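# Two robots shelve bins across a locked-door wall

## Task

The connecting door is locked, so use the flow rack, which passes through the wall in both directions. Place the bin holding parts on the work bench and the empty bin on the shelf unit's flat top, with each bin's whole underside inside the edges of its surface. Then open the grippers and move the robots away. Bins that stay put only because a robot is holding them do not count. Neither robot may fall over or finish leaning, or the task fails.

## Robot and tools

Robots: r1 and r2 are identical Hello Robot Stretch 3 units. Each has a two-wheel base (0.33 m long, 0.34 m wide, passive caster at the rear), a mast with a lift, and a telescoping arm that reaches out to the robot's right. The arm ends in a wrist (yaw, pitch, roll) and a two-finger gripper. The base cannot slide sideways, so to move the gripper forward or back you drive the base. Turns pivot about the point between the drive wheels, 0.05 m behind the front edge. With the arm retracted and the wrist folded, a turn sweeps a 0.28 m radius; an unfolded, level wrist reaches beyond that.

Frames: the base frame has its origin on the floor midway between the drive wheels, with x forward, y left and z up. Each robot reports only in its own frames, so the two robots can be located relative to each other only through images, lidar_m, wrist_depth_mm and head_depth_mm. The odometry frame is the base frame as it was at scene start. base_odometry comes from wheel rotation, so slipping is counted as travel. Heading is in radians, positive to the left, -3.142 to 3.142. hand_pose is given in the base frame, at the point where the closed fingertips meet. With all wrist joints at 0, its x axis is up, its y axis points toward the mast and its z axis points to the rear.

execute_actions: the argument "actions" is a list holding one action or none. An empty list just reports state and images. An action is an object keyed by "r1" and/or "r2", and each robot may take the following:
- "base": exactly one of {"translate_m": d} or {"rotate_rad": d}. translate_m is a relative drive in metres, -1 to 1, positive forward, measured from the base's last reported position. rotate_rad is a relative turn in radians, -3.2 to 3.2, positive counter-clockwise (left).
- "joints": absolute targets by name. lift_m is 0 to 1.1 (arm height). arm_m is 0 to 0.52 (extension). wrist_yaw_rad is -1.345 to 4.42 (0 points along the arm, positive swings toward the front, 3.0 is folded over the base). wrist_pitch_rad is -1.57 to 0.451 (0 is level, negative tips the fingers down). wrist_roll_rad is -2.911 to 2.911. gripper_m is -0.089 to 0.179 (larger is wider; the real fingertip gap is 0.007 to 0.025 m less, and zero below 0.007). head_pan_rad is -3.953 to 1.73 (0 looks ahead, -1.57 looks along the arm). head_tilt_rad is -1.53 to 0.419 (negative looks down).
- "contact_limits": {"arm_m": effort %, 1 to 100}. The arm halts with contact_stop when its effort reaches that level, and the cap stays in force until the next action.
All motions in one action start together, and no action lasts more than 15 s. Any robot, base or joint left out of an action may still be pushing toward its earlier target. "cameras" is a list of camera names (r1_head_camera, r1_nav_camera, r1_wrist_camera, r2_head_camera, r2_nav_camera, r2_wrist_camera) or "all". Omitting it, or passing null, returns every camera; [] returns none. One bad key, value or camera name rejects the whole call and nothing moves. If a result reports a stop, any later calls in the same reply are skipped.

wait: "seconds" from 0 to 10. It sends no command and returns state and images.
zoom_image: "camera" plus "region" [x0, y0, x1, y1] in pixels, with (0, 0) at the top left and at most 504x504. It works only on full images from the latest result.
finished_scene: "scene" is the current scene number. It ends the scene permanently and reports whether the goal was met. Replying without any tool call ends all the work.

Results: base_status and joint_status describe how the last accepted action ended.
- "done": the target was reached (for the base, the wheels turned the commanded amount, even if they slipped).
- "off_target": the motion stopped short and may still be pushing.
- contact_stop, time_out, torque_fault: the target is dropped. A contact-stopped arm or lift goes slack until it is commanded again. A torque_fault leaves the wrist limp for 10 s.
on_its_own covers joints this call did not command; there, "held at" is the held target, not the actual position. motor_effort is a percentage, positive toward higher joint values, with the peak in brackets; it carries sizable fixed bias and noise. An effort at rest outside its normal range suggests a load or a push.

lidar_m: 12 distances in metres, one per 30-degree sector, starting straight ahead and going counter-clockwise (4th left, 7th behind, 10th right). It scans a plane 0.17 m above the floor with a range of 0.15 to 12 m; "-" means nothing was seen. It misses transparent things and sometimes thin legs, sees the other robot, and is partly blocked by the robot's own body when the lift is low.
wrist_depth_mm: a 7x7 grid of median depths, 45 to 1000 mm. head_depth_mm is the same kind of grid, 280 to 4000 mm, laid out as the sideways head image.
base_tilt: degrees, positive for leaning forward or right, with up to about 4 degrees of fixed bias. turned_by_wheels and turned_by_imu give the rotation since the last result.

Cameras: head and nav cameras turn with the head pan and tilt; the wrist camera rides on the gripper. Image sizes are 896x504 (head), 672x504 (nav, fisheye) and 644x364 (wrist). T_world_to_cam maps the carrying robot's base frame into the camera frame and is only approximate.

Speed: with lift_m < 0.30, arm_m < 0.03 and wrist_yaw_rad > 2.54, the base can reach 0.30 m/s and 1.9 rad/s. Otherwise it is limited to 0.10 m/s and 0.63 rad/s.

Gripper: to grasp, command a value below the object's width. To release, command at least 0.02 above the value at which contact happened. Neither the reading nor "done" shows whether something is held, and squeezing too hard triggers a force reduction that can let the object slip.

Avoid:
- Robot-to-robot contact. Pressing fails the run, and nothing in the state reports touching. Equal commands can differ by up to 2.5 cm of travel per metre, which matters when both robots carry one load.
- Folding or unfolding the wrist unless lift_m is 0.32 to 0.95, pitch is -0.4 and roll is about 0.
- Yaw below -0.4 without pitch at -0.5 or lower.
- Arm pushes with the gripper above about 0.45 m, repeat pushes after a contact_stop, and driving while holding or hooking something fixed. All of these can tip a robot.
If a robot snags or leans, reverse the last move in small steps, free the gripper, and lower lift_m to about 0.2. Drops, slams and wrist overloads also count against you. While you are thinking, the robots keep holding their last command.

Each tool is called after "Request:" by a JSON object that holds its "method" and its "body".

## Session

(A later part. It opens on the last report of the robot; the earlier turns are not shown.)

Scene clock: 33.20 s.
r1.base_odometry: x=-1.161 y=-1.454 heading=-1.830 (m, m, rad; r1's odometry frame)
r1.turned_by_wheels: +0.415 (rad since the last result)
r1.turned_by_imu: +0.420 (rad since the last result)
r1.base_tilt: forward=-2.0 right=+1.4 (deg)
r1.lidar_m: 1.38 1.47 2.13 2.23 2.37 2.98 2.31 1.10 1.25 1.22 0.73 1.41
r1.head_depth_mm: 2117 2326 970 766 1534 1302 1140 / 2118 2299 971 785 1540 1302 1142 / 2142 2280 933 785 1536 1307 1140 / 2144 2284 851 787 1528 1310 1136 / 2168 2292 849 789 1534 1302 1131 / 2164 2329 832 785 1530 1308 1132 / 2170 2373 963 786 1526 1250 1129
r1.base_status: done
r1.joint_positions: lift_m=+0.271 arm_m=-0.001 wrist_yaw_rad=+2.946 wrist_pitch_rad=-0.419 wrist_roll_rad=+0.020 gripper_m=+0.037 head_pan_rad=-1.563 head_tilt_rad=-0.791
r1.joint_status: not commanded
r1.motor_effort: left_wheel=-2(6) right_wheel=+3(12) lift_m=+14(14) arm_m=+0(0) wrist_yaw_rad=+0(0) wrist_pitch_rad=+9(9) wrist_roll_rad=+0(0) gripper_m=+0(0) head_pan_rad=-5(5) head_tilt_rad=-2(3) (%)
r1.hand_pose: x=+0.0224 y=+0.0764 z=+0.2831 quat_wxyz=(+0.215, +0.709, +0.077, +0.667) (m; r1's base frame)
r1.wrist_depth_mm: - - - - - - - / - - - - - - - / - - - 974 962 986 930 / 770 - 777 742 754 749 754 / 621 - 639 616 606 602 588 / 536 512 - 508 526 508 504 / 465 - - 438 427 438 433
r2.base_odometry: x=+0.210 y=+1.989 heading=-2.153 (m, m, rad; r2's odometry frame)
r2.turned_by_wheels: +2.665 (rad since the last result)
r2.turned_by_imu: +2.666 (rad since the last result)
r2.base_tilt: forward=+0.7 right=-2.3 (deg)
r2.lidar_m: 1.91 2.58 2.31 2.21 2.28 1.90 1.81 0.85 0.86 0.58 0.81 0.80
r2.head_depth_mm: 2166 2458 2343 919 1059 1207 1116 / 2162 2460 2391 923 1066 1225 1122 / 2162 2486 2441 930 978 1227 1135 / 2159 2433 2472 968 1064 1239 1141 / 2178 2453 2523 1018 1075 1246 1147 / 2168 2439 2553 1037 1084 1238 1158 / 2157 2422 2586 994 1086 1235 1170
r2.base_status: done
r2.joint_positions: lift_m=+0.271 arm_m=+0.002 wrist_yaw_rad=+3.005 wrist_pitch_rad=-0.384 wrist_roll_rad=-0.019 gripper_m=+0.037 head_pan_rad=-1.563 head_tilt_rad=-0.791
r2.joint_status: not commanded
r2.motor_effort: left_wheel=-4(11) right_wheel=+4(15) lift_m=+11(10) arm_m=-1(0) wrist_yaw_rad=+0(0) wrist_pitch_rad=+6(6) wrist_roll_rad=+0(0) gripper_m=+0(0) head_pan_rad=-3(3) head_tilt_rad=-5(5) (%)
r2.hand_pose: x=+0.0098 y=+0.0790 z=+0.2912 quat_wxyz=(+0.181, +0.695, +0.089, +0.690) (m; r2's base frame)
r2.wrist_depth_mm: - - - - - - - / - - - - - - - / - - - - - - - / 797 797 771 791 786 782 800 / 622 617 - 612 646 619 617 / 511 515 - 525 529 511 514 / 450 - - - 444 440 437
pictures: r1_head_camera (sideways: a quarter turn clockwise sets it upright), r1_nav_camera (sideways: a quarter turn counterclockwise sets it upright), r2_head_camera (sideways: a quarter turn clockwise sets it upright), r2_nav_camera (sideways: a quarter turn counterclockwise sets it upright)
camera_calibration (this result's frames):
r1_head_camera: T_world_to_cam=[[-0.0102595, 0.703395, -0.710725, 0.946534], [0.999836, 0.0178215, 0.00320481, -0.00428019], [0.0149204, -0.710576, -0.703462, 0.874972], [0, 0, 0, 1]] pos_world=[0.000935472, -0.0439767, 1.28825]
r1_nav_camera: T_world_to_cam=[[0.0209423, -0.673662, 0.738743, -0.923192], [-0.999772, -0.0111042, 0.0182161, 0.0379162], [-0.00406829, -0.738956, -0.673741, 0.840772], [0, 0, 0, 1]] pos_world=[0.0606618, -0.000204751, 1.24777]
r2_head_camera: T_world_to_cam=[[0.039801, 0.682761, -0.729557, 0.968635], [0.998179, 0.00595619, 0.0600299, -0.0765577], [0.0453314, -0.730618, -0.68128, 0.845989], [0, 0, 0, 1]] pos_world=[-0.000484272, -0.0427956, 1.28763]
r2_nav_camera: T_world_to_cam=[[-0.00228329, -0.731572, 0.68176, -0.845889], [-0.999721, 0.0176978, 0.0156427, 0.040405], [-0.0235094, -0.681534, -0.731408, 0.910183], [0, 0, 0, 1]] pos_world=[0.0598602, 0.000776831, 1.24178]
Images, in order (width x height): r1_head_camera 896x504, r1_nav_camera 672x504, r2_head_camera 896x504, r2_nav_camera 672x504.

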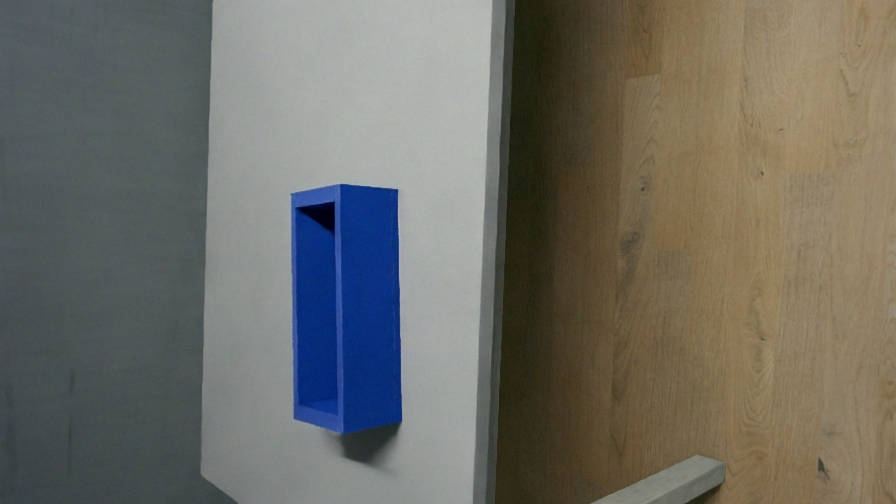

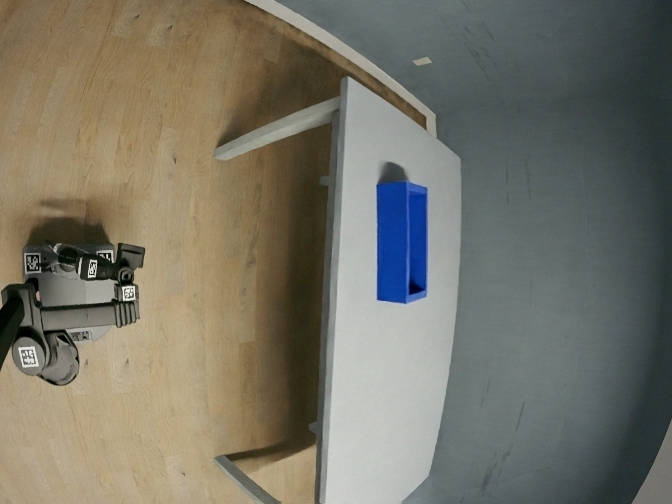

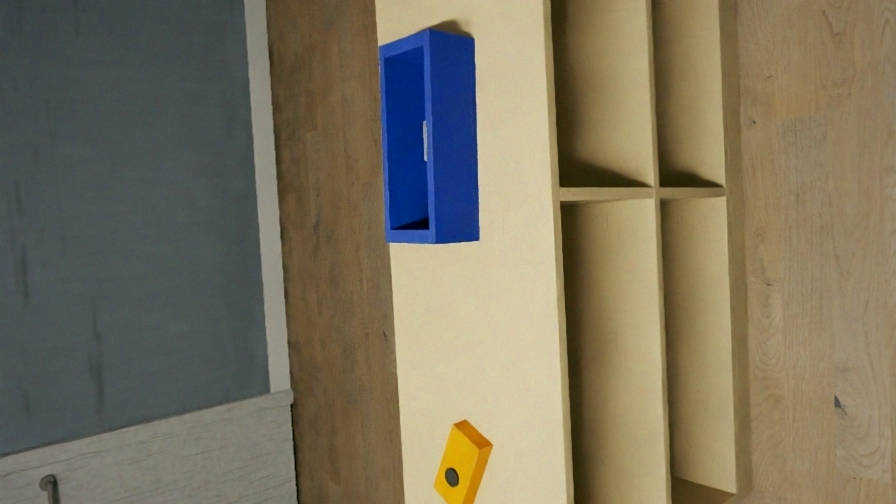

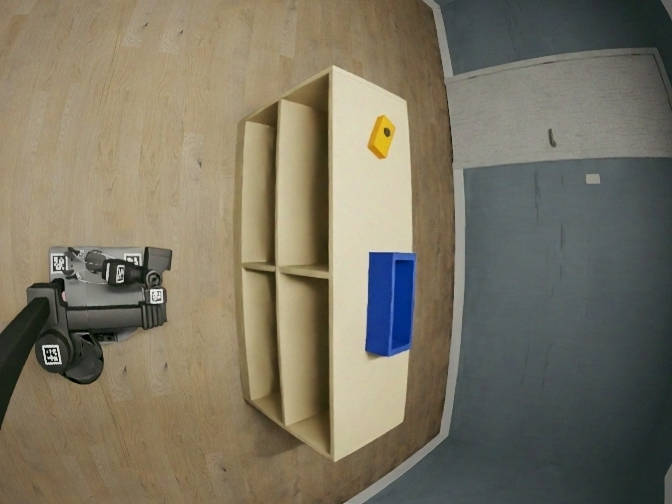

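Request:
{"method": "execute_actions", "body": {"actions": [{"r1":{"base":{"rotate_rad":1.2}},"r2":{"base":{"rotate_rad":0.65}}}], "cameras": []}}

Request:
{"method": "execute_actions", "body": {"actions": [{"r1":{"base":{"translate_m":-0.17}},"r2":{"base":{"translate_m":-0.27}}}], "cameras": []}}

Request:
{"method": "execute_actions", "body": {"actions": [{"r1":{"base":{"rotate_rad":-1.2},"joints":{"lift_m":0.9,"head_tilt_rad":-0.9}},"r2":{"base":{"rotate_rad":-0.65},"joints":{"lift_m":0.9,"head_tilt_rad":-0.9}}}], "cameras": []}}

Request:
{"method": "execute_actions", "body": {"actions": [{"r1":{"joints":{"lift_m":1.04,"wrist_yaw_rad":1.57,"wrist_pitch_rad":-1.2,"gripper_m":0.179,"arm_m":0.05}},"r2":{"joints":{"wrist_yaw_rad":1.57,"wrist_pitch_rad":-1.2,"gripper_m":0.179,"arm_m":0.05}}}], "cameras": ["r1_head_camera","r2_head_camera"]}}

Scene clock: 41.73 s.
r1.base_odometry: x=-1.161 y=-1.454 heading=-0.630 (m, m, rad; r1's odometry frame)
r1.turned_by_wheels: +1.200 (rad since the last result)
r1.turned_by_imu: +1.215 (rad since the last result)
r1.base_tilt: forward=-1.8 right=+1.4 (deg)
r1.lidar_m: 2.24 2.23 2.53 2.92 2.92 1.10 1.22 1.22 0.73 1.38 1.38 1.57
r1.head_depth_mm: 1372 1581 1869 1876 1537 1254 1139 / 1319 1511 1774 1854 1524 1309 1134 / 1276 1457 1696 1844 1531 1304 1138 / 1231 1403 1615 1795 1516 1312 1136 / 1194 1351 1556 1752 1524 1311 1136 / 1157 1301 1496 1704 1530 1302 1134 / 1121 1263 1436 1676 1528 1308 1133
r1.base_status: done
r1.joint_positions: lift_m=+0.271 arm_m=-0.001 wrist_yaw_rad=+2.946 wrist_pitch_rad=-0.419 wrist_roll_rad=+0.020 gripper_m=+0.037 head_pan_rad=-1.563 head_tilt_rad=-0.791
r1.joint_status: not commanded
r1.motor_effort: left_wheel=-3(8) right_wheel=+4(14) lift_m=+14(14) arm_m=+0(1) wrist_yaw_rad=+0(0) wrist_pitch_rad=+9(9) wrist_roll_rad=+0(0) gripper_m=+0(0) head_pan_rad=-5(5) head_tilt_rad=-1(3) (%)
r1.hand_pose: x=+0.0224 y=+0.0764 z=+0.2831 quat_wxyz=(+0.215, +0.709, +0.077, +0.667) (m; r1's base frame)
r1.wrist_depth_mm: - - - - - - - / - - - - - - - / - - - 988 990 973 911 / 792 - 771 763 752 754 734 / 633 - 634 610 603 591 602 / 535 508 - 522 526 497 507 / 468 - - 444 433 444 433
r2.base_odometry: x=+0.210 y=+1.989 heading=-1.503 (m, m, rad; r2's odometry frame)
r2.turned_by_wheels: +0.650 (rad since the last result)
r2.turned_by_imu: +0.650 (rad since the last result)
r2.base_tilt: forward=+0.6 right=-2.2 (deg)
r2.lidar_m: 2.66 2.25 2.21 2.36 1.84 1.81 0.85 0.98 0.58 0.80 1.90 2.49
r2.head_depth_mm: 2224 2451 2360 977 1029 1140 1112 / 2356 2687 2377 978 1095 1222 1128 / 2531 2877 2417 994 1188 1280 1133 / 2756 3038 2474 1087 1335 1317 1139 / 2911 3167 2500 1933 1582 1339 1149 / 2740 2994 2524 1960 1594 1339 1157 / 2491 2734 2575 1955 1613 1346 1162
r2.base_status: done
r2.joint_positions: lift_m=+0.271 arm_m=+0.002 wrist_yaw_rad=+3.005 wrist_pitch_rad=-0.384 wrist_roll_rad=-0.019 gripper_m=+0.037 head_pan_rad=-1.563 head_tilt_rad=-0.791
r2.joint_status: not commanded
r2.motor_effort: left_wheel=-3(11) right_wheel=+4(13) lift_m=+11(11) arm_m=+0(0) wrist_yaw_rad=+0(0) wrist_pitch_rad=+6(6) wrist_roll_rad=+0(0) gripper_m=-1(0) head_pan_rad=-2(3) head_tilt_rad=-5(5) (%)
r2.hand_pose: x=+0.0098 y=+0.0790 z=+0.2912 quat_wxyz=(+0.181, +0.695, +0.089, +0.690) (m; r2's base frame)
r2.wrist_depth_mm: - - - - - - - / - - - - - - - / - - - - - - - / 787 790 786 786 788 795 769 / 617 621 - 613 655 625 619 / 514 522 - 534 532 515 516 / 451 - - - 436 437 431
pictures: none
No camera images: the call's "cameras" was empty. Leave "cameras" out to get every camera's image.

Scene clock: 44.30 s.
r1.base_odometry: x=-1.298 y=-1.353 heading=-0.630 (m, m, rad; r1's odometry frame)
r1.turned_by_wheels: +0.000 (rad since the last result)
r1.turned_by_imu: -0.001 (rad since the last result)
r1.base_tilt: forward=-2.0 right=+1.5 (deg)
r1.lidar_m: 2.40 2.39 2.72 2.88 0.98 1.25 1.06 1.06 0.64 1.43 1.43 1.62
r1.head_depth_mm: 1416 1635 1935 763 1457 1314 1134 / 1365 1563 1850 1807 1087 1248 1136 / 1322 1512 1747 1856 1528 1309 1140 / 1270 1455 1687 1834 1528 1308 1138 / 1240 1397 1626 1796 1535 1314 1132 / 1200 1356 1547 1753 1527 1304 1135 / 1166 1308 1495 1694 1524 1297 1134
r1.base_status: done
r1.joint_positions: lift_m=+0.271 arm_m=-0.001 wrist_yaw_rad=+2.946 wrist_pitch_rad=-0.419 wrist_roll_rad=+0.020 gripper_m=+0.037 head_pan_rad=-1.563 head_tilt_rad=-0.791
r1.joint_status: not commanded
r1.motor_effort: left_wheel=-2(7) right_wheel=+3(8) lift_m=+14(14) arm_m=-1(0) wrist_yaw_rad=+0(0) wrist_pitch_rad=+9(9) wrist_roll_rad=+0(0) gripper_m=-1(0) head_pan_rad=-5(5) head_tilt_rad=-2(1) (%)
r1.hand_pose: x=+0.0224 y=+0.0764 z=+0.2831 quat_wxyz=(+0.215, +0.709, +0.077, +0.667) (m; r1's base frame)
r1.wrist_depth_mm: - - - - - - - / - - - - - - - / - - - 986 - 974 947 / 785 - 771 752 757 745 734 / 631 - 641 605 623 618 582 / 522 507 - 510 527 502 509 / 465 - - 439 425 435 432
r2.base_odometry: x=+0.192 y=+2.258 heading=-1.503 (m, m, rad; r2's odometry frame)
r2.turned_by_wheels: +0.000 (rad since the last result)
r2.turned_by_imu: -0.002 (rad since the last result)
r2.base_tilt: forward=+0.6 right=-2.3 (deg)
r2.lidar_m: 2.90 2.41 2.37 2.08 1.62 1.59 0.59 0.63 0.51 0.46 0.88 2.09
r2.head_depth_mm: 2063 2328 2365 972 762 882 1027 / 2217 2471 2413 983 806 912 1087 / 2366 2672 2446 994 854 1028 1132 / 2532 2963 2476 1004 1058 1232 1138 / 2761 3158 2518 1017 1157 1313 1151 / 2955 3212 2546 1071 1333 1343 1160 / 2696 2960 2554 1977 1602 1354 1167
r2.base_status: done
r2.joint_positions: lift_m=+0.271 arm_m=+0.002 wrist_yaw_rad=+3.005 wrist_pitch_rad=-0.384 wrist_roll_rad=-0.019 gripper_m=+0.037 head_pan_rad=-1.563 head_tilt_rad=-0.791
r2.joint_status: not commanded
r2.motor_effort: left_wheel=-4(11) right_wheel=+4(9) lift_m=+11(11) arm_m=+0(1) wrist_yaw_rad=+0(0) wrist_pitch_rad=+6(6) wrist_roll_rad=+0(0) gripper_m=+0(0) head_pan_rad=-3(3) head_tilt_rad=-4(5) (%)
r2.hand_pose: x=+0.0098 y=+0.0790 z=+0.2912 quat_wxyz=(+0.181, +0.695, +0.089, +0.690) (m; r2's base frame)
r2.wrist_depth_mm: - - - - - - - / - - - - - - - / - - - - - - - / 788 776 786 783 788 779 787 / 627 619 - 622 642 629 611 / 516 514 - 535 534 508 510 / 457 - - - 439 439 443
pictures: none
No camera images: the call's "cameras" was empty. Leave "cameras" out to get every camera's image.

Scene clock: 50.87 s.
r1.base_odometry: x=-1.298 y=-1.353 heading=-1.830 (m, m, rad; r1's odometry frame)
r1.turned_by_wheels: -1.200 (rad since the last result)
r1.turned_by_imu: -1.221 (rad since the last result)
r1.base_tilt: forward=-1.9 right=+1.4 (deg)
r1.lidar_m: 1.43 1.52 2.18 2.39 2.53 2.92 2.23 0.98 1.08 1.06 0.66 0.64
r1.head_depth_mm: 2032 1056 836 705 - 1208 1113 / 2059 1051 833 706 - 1237 1111 / 2056 1055 832 688 - - - / 2076 1050 738 682 - - - / 2068 1053 734 679 - 1223 1122 / 2083 1045 732 673 1372 1228 1104 / 2078 1050 726 669 1366 1241 1097
r1.base_status: done
r1.joint_positions: lift_m=+0.899 arm_m=-0.001 wrist_yaw_rad=+2.946 wrist_pitch_rad=-0.419 wrist_roll_rad=+0.020 gripper_m=+0.037 head_pan_rad=-1.563 head_tilt_rad=-0.890
r1.joint_status: all done
r1.motor_effort: left_wheel=+2(8) right_wheel=-4(11) lift_m=+47(50) arm_m=+0(0) wrist_yaw_rad=+0(0) wrist_pitch_rad=+9(9) wrist_roll_rad=+0(0) gripper_m=+0(0) head_pan_rad=-5(5) head_tilt_rad=-2(11) (%)
r1.hand_pose: x=+0.0224 y=+0.0764 z=+0.9119 quat_wxyz=(+0.215, +0.709, +0.077, +0.667) (m; r1's base frame)
r1.wrist_depth_mm: - - - - - - - / - - - - - - - / - - - - - - - / - - - - - - - / - - - - - - - / - - - - - - - / - - - - - - -
r2.base_odometry: x=+0.192 y=+2.258 heading=-2.153 (m, m, rad; r2's odometry frame)
r2.turned_by_wheels: -0.650 (rad since the last result)
r2.turned_by_imu: -0.652 (rad since the last result)
r2.base_tilt: forward=+0.6 right=-2.3 (deg)
r2.lidar_m: 2.10 2.78 2.47 2.36 2.33 1.67 1.59 1.64 0.58 0.79 0.46 0.88
r2.head_depth_mm: 2101 2348 2036 901 - 1171 1088 / 2074 2365 2045 884 - 1173 - / 2082 2379 2080 860 - - - / 2088 2407 2096 854 - 1157 1119 / 2056 2414 2138 864 808 1168 1117 / 2085 2382 2171 859 811 1159 1125 / 2086 2390 2172 935 823 1162 1138
r2.base_status: done
r2.joint_positions: lift_m=+0.899 arm_m=+0.002 wrist_yaw_rad=+3.005 wrist_pitch_rad=-0.384 wrist_roll_rad=-0.019 gripper_m=+0.037 head_pan_rad=-1.563 head_tilt_rad=-0.889
r2.joint_status: all done
r2.motor_effort: left_wheel=+2(11) right_wheel=-4(10) lift_m=+39(41) arm_m=+0(0) wrist_yaw_rad=+0(0) wrist_pitch_rad=+6(6) wrist_roll_rad=+0(0) gripper_m=+0(0) head_pan_rad=-3(3) head_tilt_rad=-5(17) (%)
r2.hand_pose: x=+0.0098 y=+0.0790 z=+0.9196 quat_wxyz=(+0.181, +0.695, +0.089, +0.690) (m; r2's base frame)
r2.wrist_depth_mm: - - - - - - - / - - - - - - - / - - - - - - - / - - - - - - - / - - - - - - - / - - - - - - - / - - - - - - -
pictures: none
No camera images: the call's "cameras" was empty. Leave "cameras" out to get every camera's image.

Scene clock: 52.97 s.
r1.base_odometry: x=-1.298 y=-1.353 heading=-1.830 (m, m, rad; r1's odometry frame)
r1.turned_by_wheels: +0.000 (rad since the last result)
r1.turned_by_imu: +0.000 (rad since the last result)
r1.base_tilt: forward=-1.9 right=+1.4 (deg)
r1.lidar_m: 1.43 1.51 2.19 2.40 2.53 2.92 2.23 0.98 1.09 1.06 0.66 0.64
r1.head_depth_mm: - - - 691 1351 1250 1109 / - - - - 1391 1256 1106 / - - - - 1405 1249 1119 / 2064 1049 728 - - 1227 1101 / 2072 1048 736 - 1383 1270 1073 / 2076 1047 750 - 1371 1249 1105 / 2091 1048 727 668 1367 1242 1105
r1.base_status: not commanded
r1.joint_positions: lift_m=+1.039 arm_m=+0.050 wrist_yaw_rad=+1.572 wrist_pitch_rad=-1.201 wrist_roll_rad=+0.020 gripper_m=+0.179 head_pan_rad=-1.563 head_tilt_rad=-0.890
r1.joint_status: all done
r1.motor_effort: left_wheel=+2(3) right_wheel=-4(4) lift_m=+47(49) arm_m=+6(2) wrist_yaw_rad=-2(3) wrist_pitch_rad=+0(8) wrist_roll_rad=+0(0) gripper_m=+0(84) head_pan_rad=-4(5) head_tilt_rad=-3(3) (%)
r1.hand_pose: x=+0.0487 y=-0.1948 z=+0.9304 quat_wxyz=(+0.694, +0.696, -0.136, +0.123) (m; r1's base frame)
r1.wrist_depth_mm: - - - - - 395 390 / - - - - - 381 376 / - - - - - 368 358 / - - - - - 357 353 / - - - - - - 339 / - - - - - - 332 / - - - - - - 316
r2.base_odometry: x=+0.192 y=+2.258 heading=-2.153 (m, m, rad; r2's odometry frame)
r2.turned_by_wheels: +0.000 (rad since the last result)
r2.turned_by_imu: +0.000 (rad since the last result)
r2.base_tilt: forward=+0.7 right=-2.0 (deg)
r2.lidar_m: 2.09 2.80 2.48 2.36 2.33 1.66 1.59 1.64 0.58 0.79 0.46 0.88
r2.head_depth_mm: 2075 2355 2066 - 997 1155 1085 / 2089 2343 2064 - - 1174 1096 / 2079 2389 2084 888 - 1170 1099 / 2089 2392 2099 850 784 1175 1130 / 2068 2421 2133 863 803 1165 1123 / 2084 2406 2181 854 815 1152 1126 / 2052 2391 2197 937 824 1164 1131
r2.base_status: not commanded
r2.joint_positions: lift_m=+0.899 arm_m=+0.050 wrist_yaw_rad=+1.572 wrist_pitch_rad=-1.200 wrist_roll_rad=-0.019 gripper_m=+0.179 head_pan_rad=-1.563 head_tilt_rad=-0.889
r2.joint_status: all done
r2.motor_effort: left_wheel=+2(2) right_wheel=-4(4) lift_m=+40(40) arm_m=+4(4) wrist_yaw_rad=-2(3) wrist_pitch_rad=+0(6) wrist_roll_rad=+0(0) gripper_m=+0(86) head_pan_rad=-3(3) head_tilt_rad=-5(5) (%)
r2.hand_pose: x=+0.0489 y=-0.1948 z=+0.7903 quat_wxyz=(+0.696, +0.694, -0.123, +0.137) (m; r2's base frame)
r2.wrist_depth_mm: - - - - 995 404 398 / - - - - 957 400 387 / - - - - 933 422 372 / 979 986 977 961 927 598 360 / 945 940 952 954 886 618 349 / 943 - - 903 874 588 335 / - 876 - 891 812 570 324
pictures: r1_head_camera (sideways: a quarter turn clockwise sets it upright), r2_head_camera (sideways: a quarter turn clockwise sets it upright)
camera_calibration (this result's frames):
r1_head_camera: T_world_to_cam=[[-0.0107057, 0.770004, -0.637949, 0.851704], [0.99984, 0.0173788, 0.00419739, -0.00557197], [0.0143188, -0.637802, -0.770067, 0.961593], [0, 0, 0, 1]] pos_world=[0.000920327, -0.0424121, 1.28386]
r2_head_camera: T_world_to_cam=[[0.0393, 0.751437, -0.658633, 0.876213], [0.998223, 0.0000207496, 0.0595867, -0.0759733], [0.0447893, -0.659805, -0.750101, 0.935497], [0, 0, 0, 1]] pos_world=[-0.000497159, -0.0411725, 1.28335]
Images, in order (width x height): r1_head_camera 896x504, r2_head_camera 896x504.

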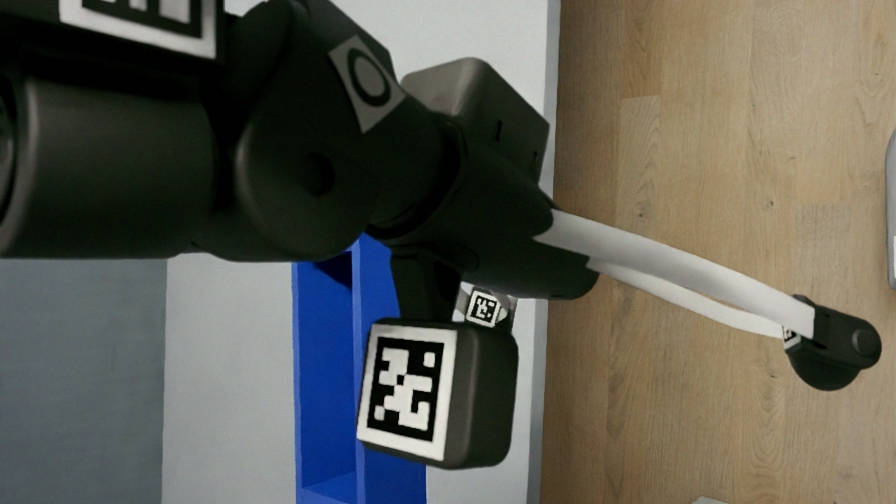

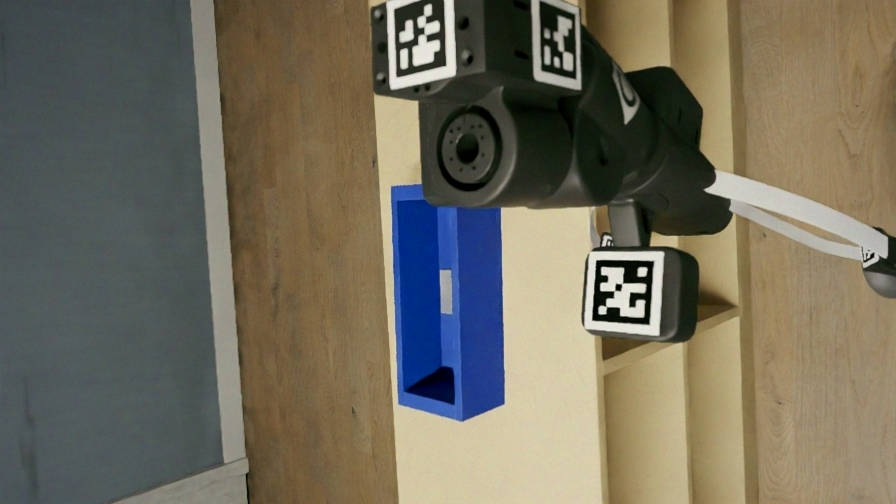

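Request:
{"method": "execute_actions", "body": {"actions": [{"r1":{"base":{"translate_m":0.1},"joints":{"lift_m":0.98,"arm_m":0.44}},"r2":{"base":{"translate_m":0.045},"joints":{"lift_m":0.85,"arm_m":0.445}}}], "cameras": ["r1_head_camera","r2_head_camera","r1_wrist_camera","r2_wrist_camera"]}}

Scene clock: 58.77 s.
r1.base_odometry: x=-1.324 y=-1.450 heading=-1.830 (m, m, rad; r1's odometry frame)
r1.turned_by_wheels: +0.000 (rad since the last result)
r1.turned_by_imu: -0.001 (rad since the last result)
r1.base_tilt: forward=-1.9 right=+1.5 (deg)
r1.lidar_m: 1.33 1.41 2.04 2.39 2.53 3.04 2.34 1.07 1.09 1.07 0.57 1.36
r1.head_depth_mm: - 998 823 690 1384 1250 1110 / 2097 1054 836 689 1387 1256 1109 / 2083 1017 725 685 1373 1246 1119 / 2057 975 737 680 1383 1245 1103 / 2060 1030 749 675 1376 1250 1102 / 2101 1049 719 673 1411 1252 1106 / 2083 1046 829 684 1404 1203 1109
r1.base_status: done
r1.joint_positions: lift_m=+0.981 arm_m=+0.440 wrist_yaw_rad=+1.570 wrist_pitch_rad=-1.202 wrist_roll_rad=+0.020 gripper_m=+0.179 head_pan_rad=-1.563 head_tilt_rad=-0.890
r1.joint_status: all done
r1.motor_effort: left_wheel=+1(6) right_wheel=-4(6) lift_m=+14(42) arm_m=+6(10) wrist_yaw_rad=+0(2) wrist_pitch_rad=+1(1) wrist_roll_rad=+0(0) gripper_m=+0(0) head_pan_rad=-5(5) head_tilt_rad=-4(4) (%)
r1.hand_pose: x=+0.0485 y=-0.5849 z=+0.8717 quat_wxyz=(+0.694, +0.696, -0.137, +0.122) (m; r1's base frame)
r1.wrist_depth_mm: - 315 314 316 318 315 319 / - 305 302 208 229 306 306 / - 296 271 278 281 298 295 / - 285 276 275 250 287 286 / - 277 245 267 257 278 282 / - 267 229 256 228 267 273 / - 259 219 250 233 261 258
r2.base_odometry: x=+0.167 y=+2.221 heading=-2.153 (m, m, rad; r2's odometry frame)
r2.turned_by_wheels: +0.000 (rad since the last result)
r2.turned_by_imu: -0.001 (rad since the last result)
r2.base_tilt: forward=+0.7 right=-2.2 (deg)
r2.lidar_m: 2.05 2.75 2.49 2.36 2.40 1.72 1.63 0.62 0.62 0.58 0.44 0.84
r2.head_depth_mm: 2071 2306 - 857 969 1157 1085 / 2049 2417 2047 884 805 1168 1092 / 2060 - 1951 832 792 1165 1104 / 2065 2403 2045 847 801 1161 1112 / 2075 2399 2146 867 807 1151 1116 / 2070 2376 2160 900 816 1155 1123 / 2054 2398 2187 933 823 1170 1135
r2.base_status: done
r2.joint_positions: lift_m=+0.851 arm_m=+0.445 wrist_yaw_rad=+1.570 wrist_pitch_rad=-1.202 wrist_roll_rad=-0.019 gripper_m=+0.179 head_pan_rad=-1.563 head_tilt_rad=-0.889
r2.joint_status: all done
r2.motor_effort: left_wheel=+2(8) right_wheel=-3(8) lift_m=+11(34) arm_m=+4(9) wrist_yaw_rad=+0(2) wrist_pitch_rad=+0(0) wrist_roll_rad=+0(0) gripper_m=+0(0) head_pan_rad=-3(3) head_tilt_rad=-5(6) (%)
r2.hand_pose: x=+0.0486 y=-0.5899 z=+0.7418 quat_wxyz=(+0.697, +0.694, -0.123, +0.136) (m; r2's base frame)
r2.wrist_depth_mm: - - 340 241 244 347 - / - 981 329 273 267 333 989 / 958 943 317 303 301 323 968 / 958 928 306 294 293 308 933 / 896 298 296 259 254 301 898 / - 286 289 273 257 287 885 / - 278 276 265 253 281 853
pictures: r1_head_camera (sideways: a quarter turn clockwise sets it upright), r1_wrist_camera, r2_head_camera (sideways: a quarter turn clockwise sets it upright), r2_wrist_camera
camera_calibration (this result's frames):
r1_head_camera: T_world_to_cam=[[-0.0107051, 0.770004, -0.637949, 0.851704], [0.99984, 0.0173779, 0.00419739, -0.00557197], [0.0143183, -0.637803, -0.770067, 0.961593], [0, 0, 0, 1]] pos_world=[0.000920292, -0.0424121, 1.28386]
r1_wrist_camera: T_world_to_cam=[[-0.0725045, -0.99735, 0.006006, -0.587685], [-0.971413, 0.0692515, -0.227071, 0.322029], [0.226053, -0.0222979, -0.97386, 0.98441], [0, 0, 0, 1]] pos_world=[0.0476845, -0.586478, 1.03533]
r2_head_camera: T_world_to_cam=[[0.0393005, 0.751437, -0.658633, 0.876213], [0.998223, 0.0000201475, 0.0595867, -0.0759733], [0.0447889, -0.659805, -0.750101, 0.935497], [0, 0, 0, 1]] pos_world=[-0.000497184, -0.0411725, 1.28335]
r2_wrist_camera: T_world_to_cam=[[0.0171196, -0.999832, -0.0065962, -0.584002], [-0.977977, -0.0153722, -0.208146, 0.227159], [0.208009, 0.0100143, -0.978076, 0.886785], [0, 0, 0, 1]] pos_world=[0.047695, -0.589293, 0.910773]
Images, in order (width x height): r1_head_camera 896x504, r1_wrist_camera 644x364, r2_head_camera 896x504, r2_wrist_camera 644x364.

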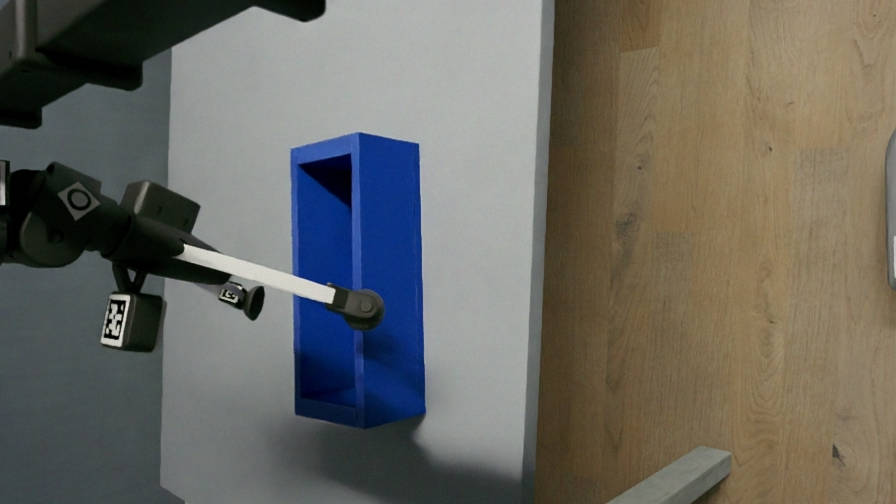

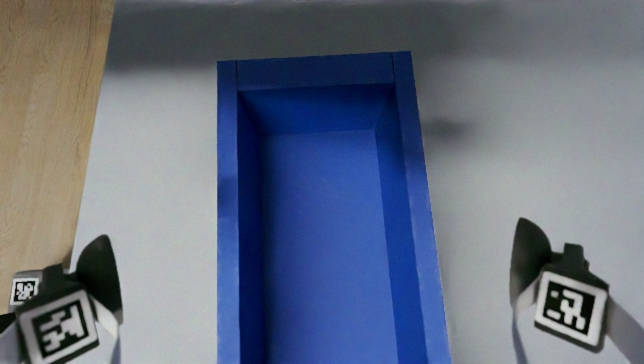

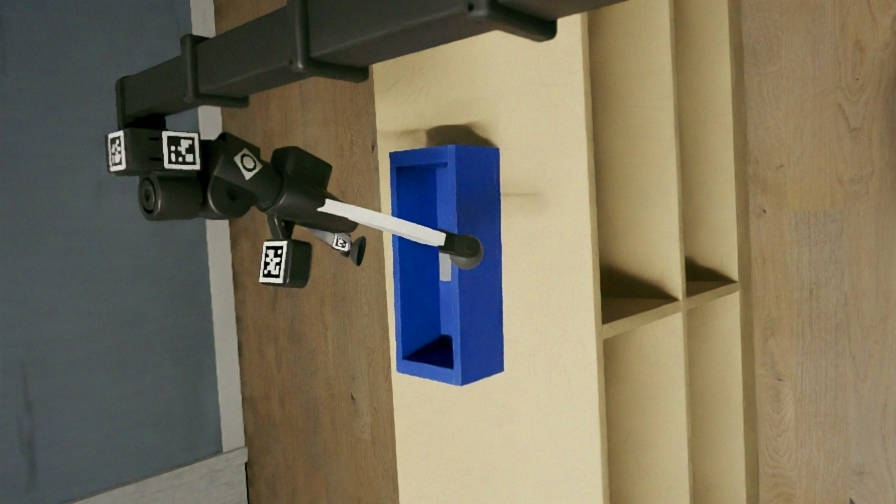

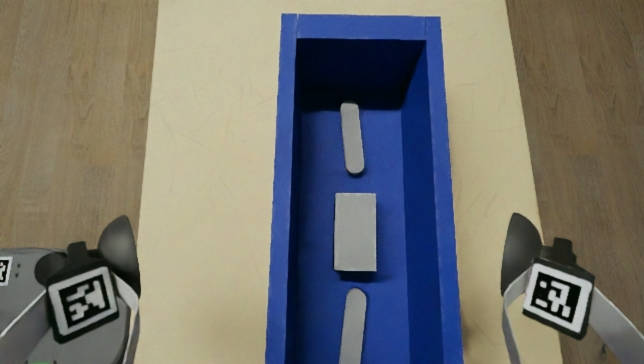

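Request:
{"method": "execute_actions", "body": {"actions": [{"r1":{"base":{"translate_m":-0.015},"joints":{"arm_m":0.447,"lift_m":0.96}},"r2":{"base":{"translate_m":0.015},"joints":{"arm_m":0.473,"lift_m":0.82}}}], "cameras": []}}

Request:
{"method": "execute_actions", "body": {"actions": [{"r1":{"joints":{"lift_m":0.905}},"r2":{"joints":{"lift_m":0.755}}}], "cameras": ["r1_head_camera","r2_head_camera","r1_wrist_camera","r2_wrist_camera"]}}

Scene clock: 62.63 s.
r1.base_odometry: x=-1.320 y=-1.436 heading=-1.830 (m, m, rad; r1's odometry frame)
r1.turned_by_wheels: +0.000 (rad since the last result)
r1.turned_by_imu: -0.001 (rad since the last result)
r1.base_tilt: forward=-1.8 right=+1.5 (deg)
r1.lidar_m: 1.35 1.43 2.06 2.39 2.53 3.01 2.32 1.06 1.09 1.07 0.58 1.38
r1.head_depth_mm: - - 835 688 1378 1256 1107 / 2134 1018 833 690 1376 1253 1108 / 2101 1018 734 685 1376 1250 1120 / 2108 - 739 681 1380 1245 1109 / 2060 1010 734 675 1371 1253 1110 / 2105 1052 711 671 1402 1252 1102 / 2112 1047 830 685 1405 1205 1100
r1.base_status: done
r1.joint_positions: lift_m=+0.961 arm_m=+0.447 wrist_yaw_rad=+1.570 wrist_pitch_rad=-1.202 wrist_roll_rad=+0.020 gripper_m=+0.179 head_pan_rad=-1.563 head_tilt_rad=-0.890
r1.joint_status: all done
r1.motor_effort: left_wheel=+2(3) right_wheel=-3(11) lift_m=+14(13) arm_m=+6(9) wrist_yaw_rad=+0(0) wrist_pitch_rad=+1(1) wrist_roll_rad=+0(0) gripper_m=+0(0) head_pan_rad=-5(5) head_tilt_rad=-4(3) (%)
r1.hand_pose: x=+0.0485 y=-0.5919 z=+0.8517 quat_wxyz=(+0.694, +0.696, -0.137, +0.122) (m; r1's base frame)
r1.wrist_depth_mm: - 297 191 192 291 296 295 / - 280 210 228 241 286 284 / - 273 252 265 248 277 277 / - 266 240 256 217 268 267 / 645 257 199 245 222 258 260 / - 249 189 241 199 250 255 / - 242 183 233 203 241 238
r2.base_odometry: x=+0.159 y=+2.208 heading=-2.153 (m, m, rad; r2's odometry frame)
r2.turned_by_wheels: +0.000 (rad since the last result)
r2.turned_by_imu: -0.001 (rad since the last result)
r2.base_tilt: forward=+0.6 right=-2.3 (deg)
r2.lidar_m: 2.04 2.73 2.48 2.36 2.42 1.72 1.65 0.63 0.63 0.51 0.44 0.83
r2.head_depth_mm: 2084 2340 - - 977 1160 1085 / 2071 2341 2023 879 804 1165 1095 / 2075 - 1968 834 795 1160 1104 / 2069 2416 2052 847 801 1158 1109 / 2077 2415 2126 848 801 1149 1120 / 2058 2395 2175 922 816 1158 1121 / 2061 2366 2190 935 825 1164 1130
r2.base_status: done
r2.joint_positions: lift_m=+0.821 arm_m=+0.473 wrist_yaw_rad=+1.570 wrist_pitch_rad=-1.202 wrist_roll_rad=-0.019 gripper_m=+0.179 head_pan_rad=-1.563 head_tilt_rad=-0.889
r2.joint_status: all done
r2.motor_effort: left_wheel=+1(5) right_wheel=-4(6) lift_m=+10(9) arm_m=+4(3) wrist_yaw_rad=-1(0) wrist_pitch_rad=+0(0) wrist_roll_rad=+0(0) gripper_m=+0(0) head_pan_rad=-4(3) head_tilt_rad=-5(6) (%)
r2.hand_pose: x=+0.0486 y=-0.6179 z=+0.7119 quat_wxyz=(+0.697, +0.694, -0.123, +0.136) (m; r2's base frame)
r2.wrist_depth_mm: - 305 223 207 209 987 - / 959 295 262 260 260 300 966 / 927 283 273 272 275 291 946 / 877 274 241 266 266 278 900 / 886 267 244 253 256 269 890 / - 259 246 248 222 258 856 / - 250 207 242 218 251 827
pictures: none
No camera images: the call's "cameras" was empty. Leave "cameras" out to get every camera's image.

Scene clock: 64.07 s.
r1.base_odometry: x=-1.320 y=-1.436 heading=-1.830 (m, m, rad; r1's odometry frame)
r1.turned_by_wheels: +0.000 (rad since the last result)
r1.turned_by_imu: +0.000 (rad since the last result)
r1.base_tilt: forward=-1.9 right=+1.5 (deg)
r1.lidar_m: 1.35 1.43 2.06 2.39 2.54 3.00 2.32 1.06 1.09 1.07 0.58 1.38
r1.head_depth_mm: 2037 2216 - - 1386 1248 1107 / 1964 1015 811 690 1377 1255 1108 / 1978 1050 728 686 1379 1253 1114 / 2042 - 719 681 1381 1251 1107 / 2084 1085 735 672 1382 1251 1109 / 2073 1049 714 672 1405 1255 1104 / 2084 1046 831 686 1399 1207 1100
r1.base_status: not commanded
r1.joint_positions: lift_m=+0.906 arm_m=+0.447 wrist_yaw_rad=+1.570 wrist_pitch_rad=-1.202 wrist_roll_rad=+0.020 gripper_m=+0.179 head_pan_rad=-1.563 head_tilt_rad=-0.890
r1.joint_status: all done
r1.motor_effort: left_wheel=+2(1) right_wheel=-3(3) lift_m=+14(13) arm_m=+5(5) wrist_yaw_rad=-1(0) wrist_pitch_rad=+1(1) wrist_roll_rad=+0(0) gripper_m=+0(0) head_pan_rad=-5(5) head_tilt_rad=-3(3) (%)
r1.hand_pose: x=+0.0485 y=-0.5919 z=+0.7967 quat_wxyz=(+0.694, +0.696, -0.137, +0.122) (m; r1's base frame)
r1.wrist_depth_mm: 229 225 167 175 143 232 233 / 222 131 199 211 146 223 223 / 214 128 201 204 151 215 217 / 206 125 195 199 156 208 209 / 200 122 189 191 162 157 202 / - 109 183 186 167 109 197 / - 107 177 180 173 108 188
r2.base_odometry: x=+0.159 y=+2.208 heading=-2.153 (m, m, rad; r2's odometry frame)
r2.turned_by_wheels: +0.000 (rad since the last result)
r2.turned_by_imu: +0.000 (rad since the last result)
r2.base_tilt: forward=+0.8 right=-2.2 (deg)
r2.lidar_m: 2.04 2.73 2.48 2.37 2.42 1.72 1.65 0.62 0.63 0.51 0.44 0.83
r2.head_depth_mm: 2071 2381 2047 - - 1161 1068 / 2078 2348 2034 862 803 1163 1094 / 2073 2344 - 832 791 1158 1100 / 2082 2412 2164 848 799 1155 1109 / 2067 2380 2152 849 805 1151 1116 / 2066 2388 2173 920 818 1160 1122 / 2066 2359 2186 932 822 1166 1136
r2.base_status: not commanded
r2.joint_positions: lift_m=+0.756 arm_m=+0.473 wrist_yaw_rad=+1.570 wrist_pitch_rad=-1.202 wrist_roll_rad=-0.019 gripper_m=+0.179 head_pan_rad=-1.563 head_tilt_rad=-0.889
r2.joint_status: all done
r2.motor_effort: left_wheel=+2(1) right_wheel=-3(4) lift_m=+10(9) arm_m=+4(4) wrist_yaw_rad=+0(1) wrist_pitch_rad=+0(0) wrist_roll_rad=+0(0) gripper_m=+0(0) head_pan_rad=-3(3) head_tilt_rad=-5(6) (%)
r2.hand_pose: x=+0.0486 y=-0.6179 z=+0.6469 quat_wxyz=(+0.697, +0.694, -0.123, +0.136) (m; r2's base frame)
r2.wrist_depth_mm: 234 232 166 200 169 232 931 / 226 224 167 212 167 225 910 / 216 214 168 204 165 216 866 / 208 207 170 199 164 209 827 / 201 115 172 162 163 202 797 / - 110 175 157 161 111 798 / 188 110 176 181 159 108 189
pictures: r1_head_camera (sideways: a quarter turn clockwise sets it upright), r1_wrist_camera, r2_head_camera (sideways: a quarter turn clockwise sets it upright), r2_wrist_camera
camera_calibration (this result's frames):
r1_head_camera: T_world_to_cam=[[-0.0107053, 0.770004, -0.637949, 0.851704], [0.99984, 0.0173783, 0.00419739, -0.00557197], [0.0143185, -0.637803, -0.770067, 0.961593], [0, 0, 0, 1]] pos_world=[0.000920307, -0.0424121, 1.28386]
r1_wrist_camera: T_world_to_cam=[[-0.0725045, -0.99735, 0.00600625, -0.59422], [-0.971414, 0.0692515, -0.227067, 0.305482], [0.226049, -0.0222979, -0.973861, 0.911226], [0, 0, 0, 1]] pos_world=[0.0476842, -0.593482, 0.960341]
r2_head_camera: T_world_to_cam=[[0.0393005, 0.751437, -0.658633, 0.876213], [0.998223, 0.0000201511, 0.0595867, -0.0759733], [0.0447889, -0.659805, -0.750101, 0.935497], [0, 0, 0, 1]] pos_world=[-0.000497184, -0.0411725, 1.28335]
r2_wrist_camera: T_world_to_cam=[[0.0171194, -0.999832, -0.00659669, -0.612626], [-0.977981, -0.015372, -0.208126, 0.206945], [0.20799, 0.0100144, -0.97808, 0.794188], [0, 0, 0, 1]] pos_world=[0.0476934, -0.617296, 0.815808]
Images, in order (width x height): r1_head_camera 896x504, r1_wrist_camera 644x364, r2_head_camera 896x504, r2_wrist_camera 644x364.

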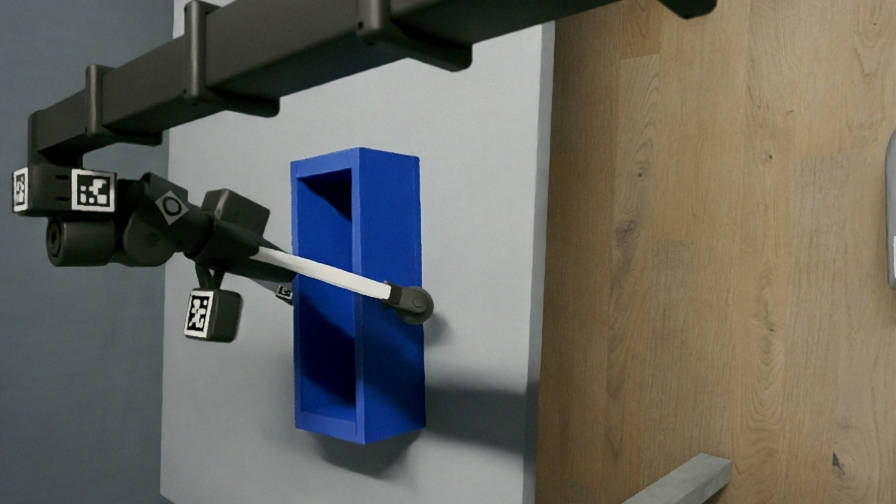

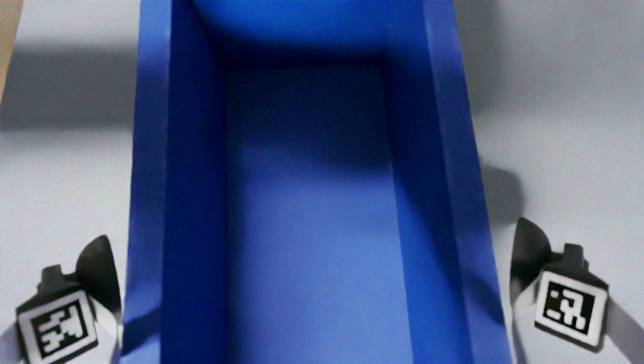

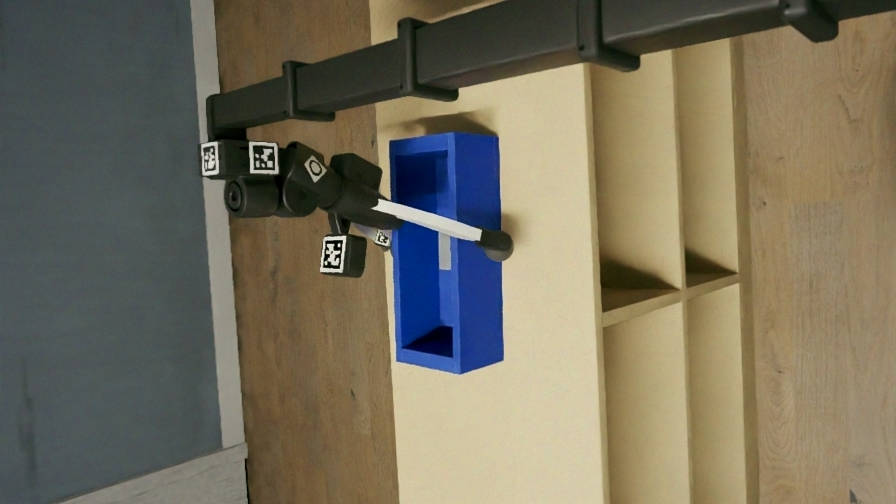

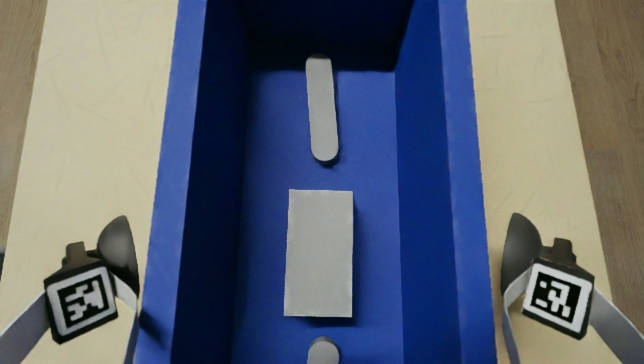

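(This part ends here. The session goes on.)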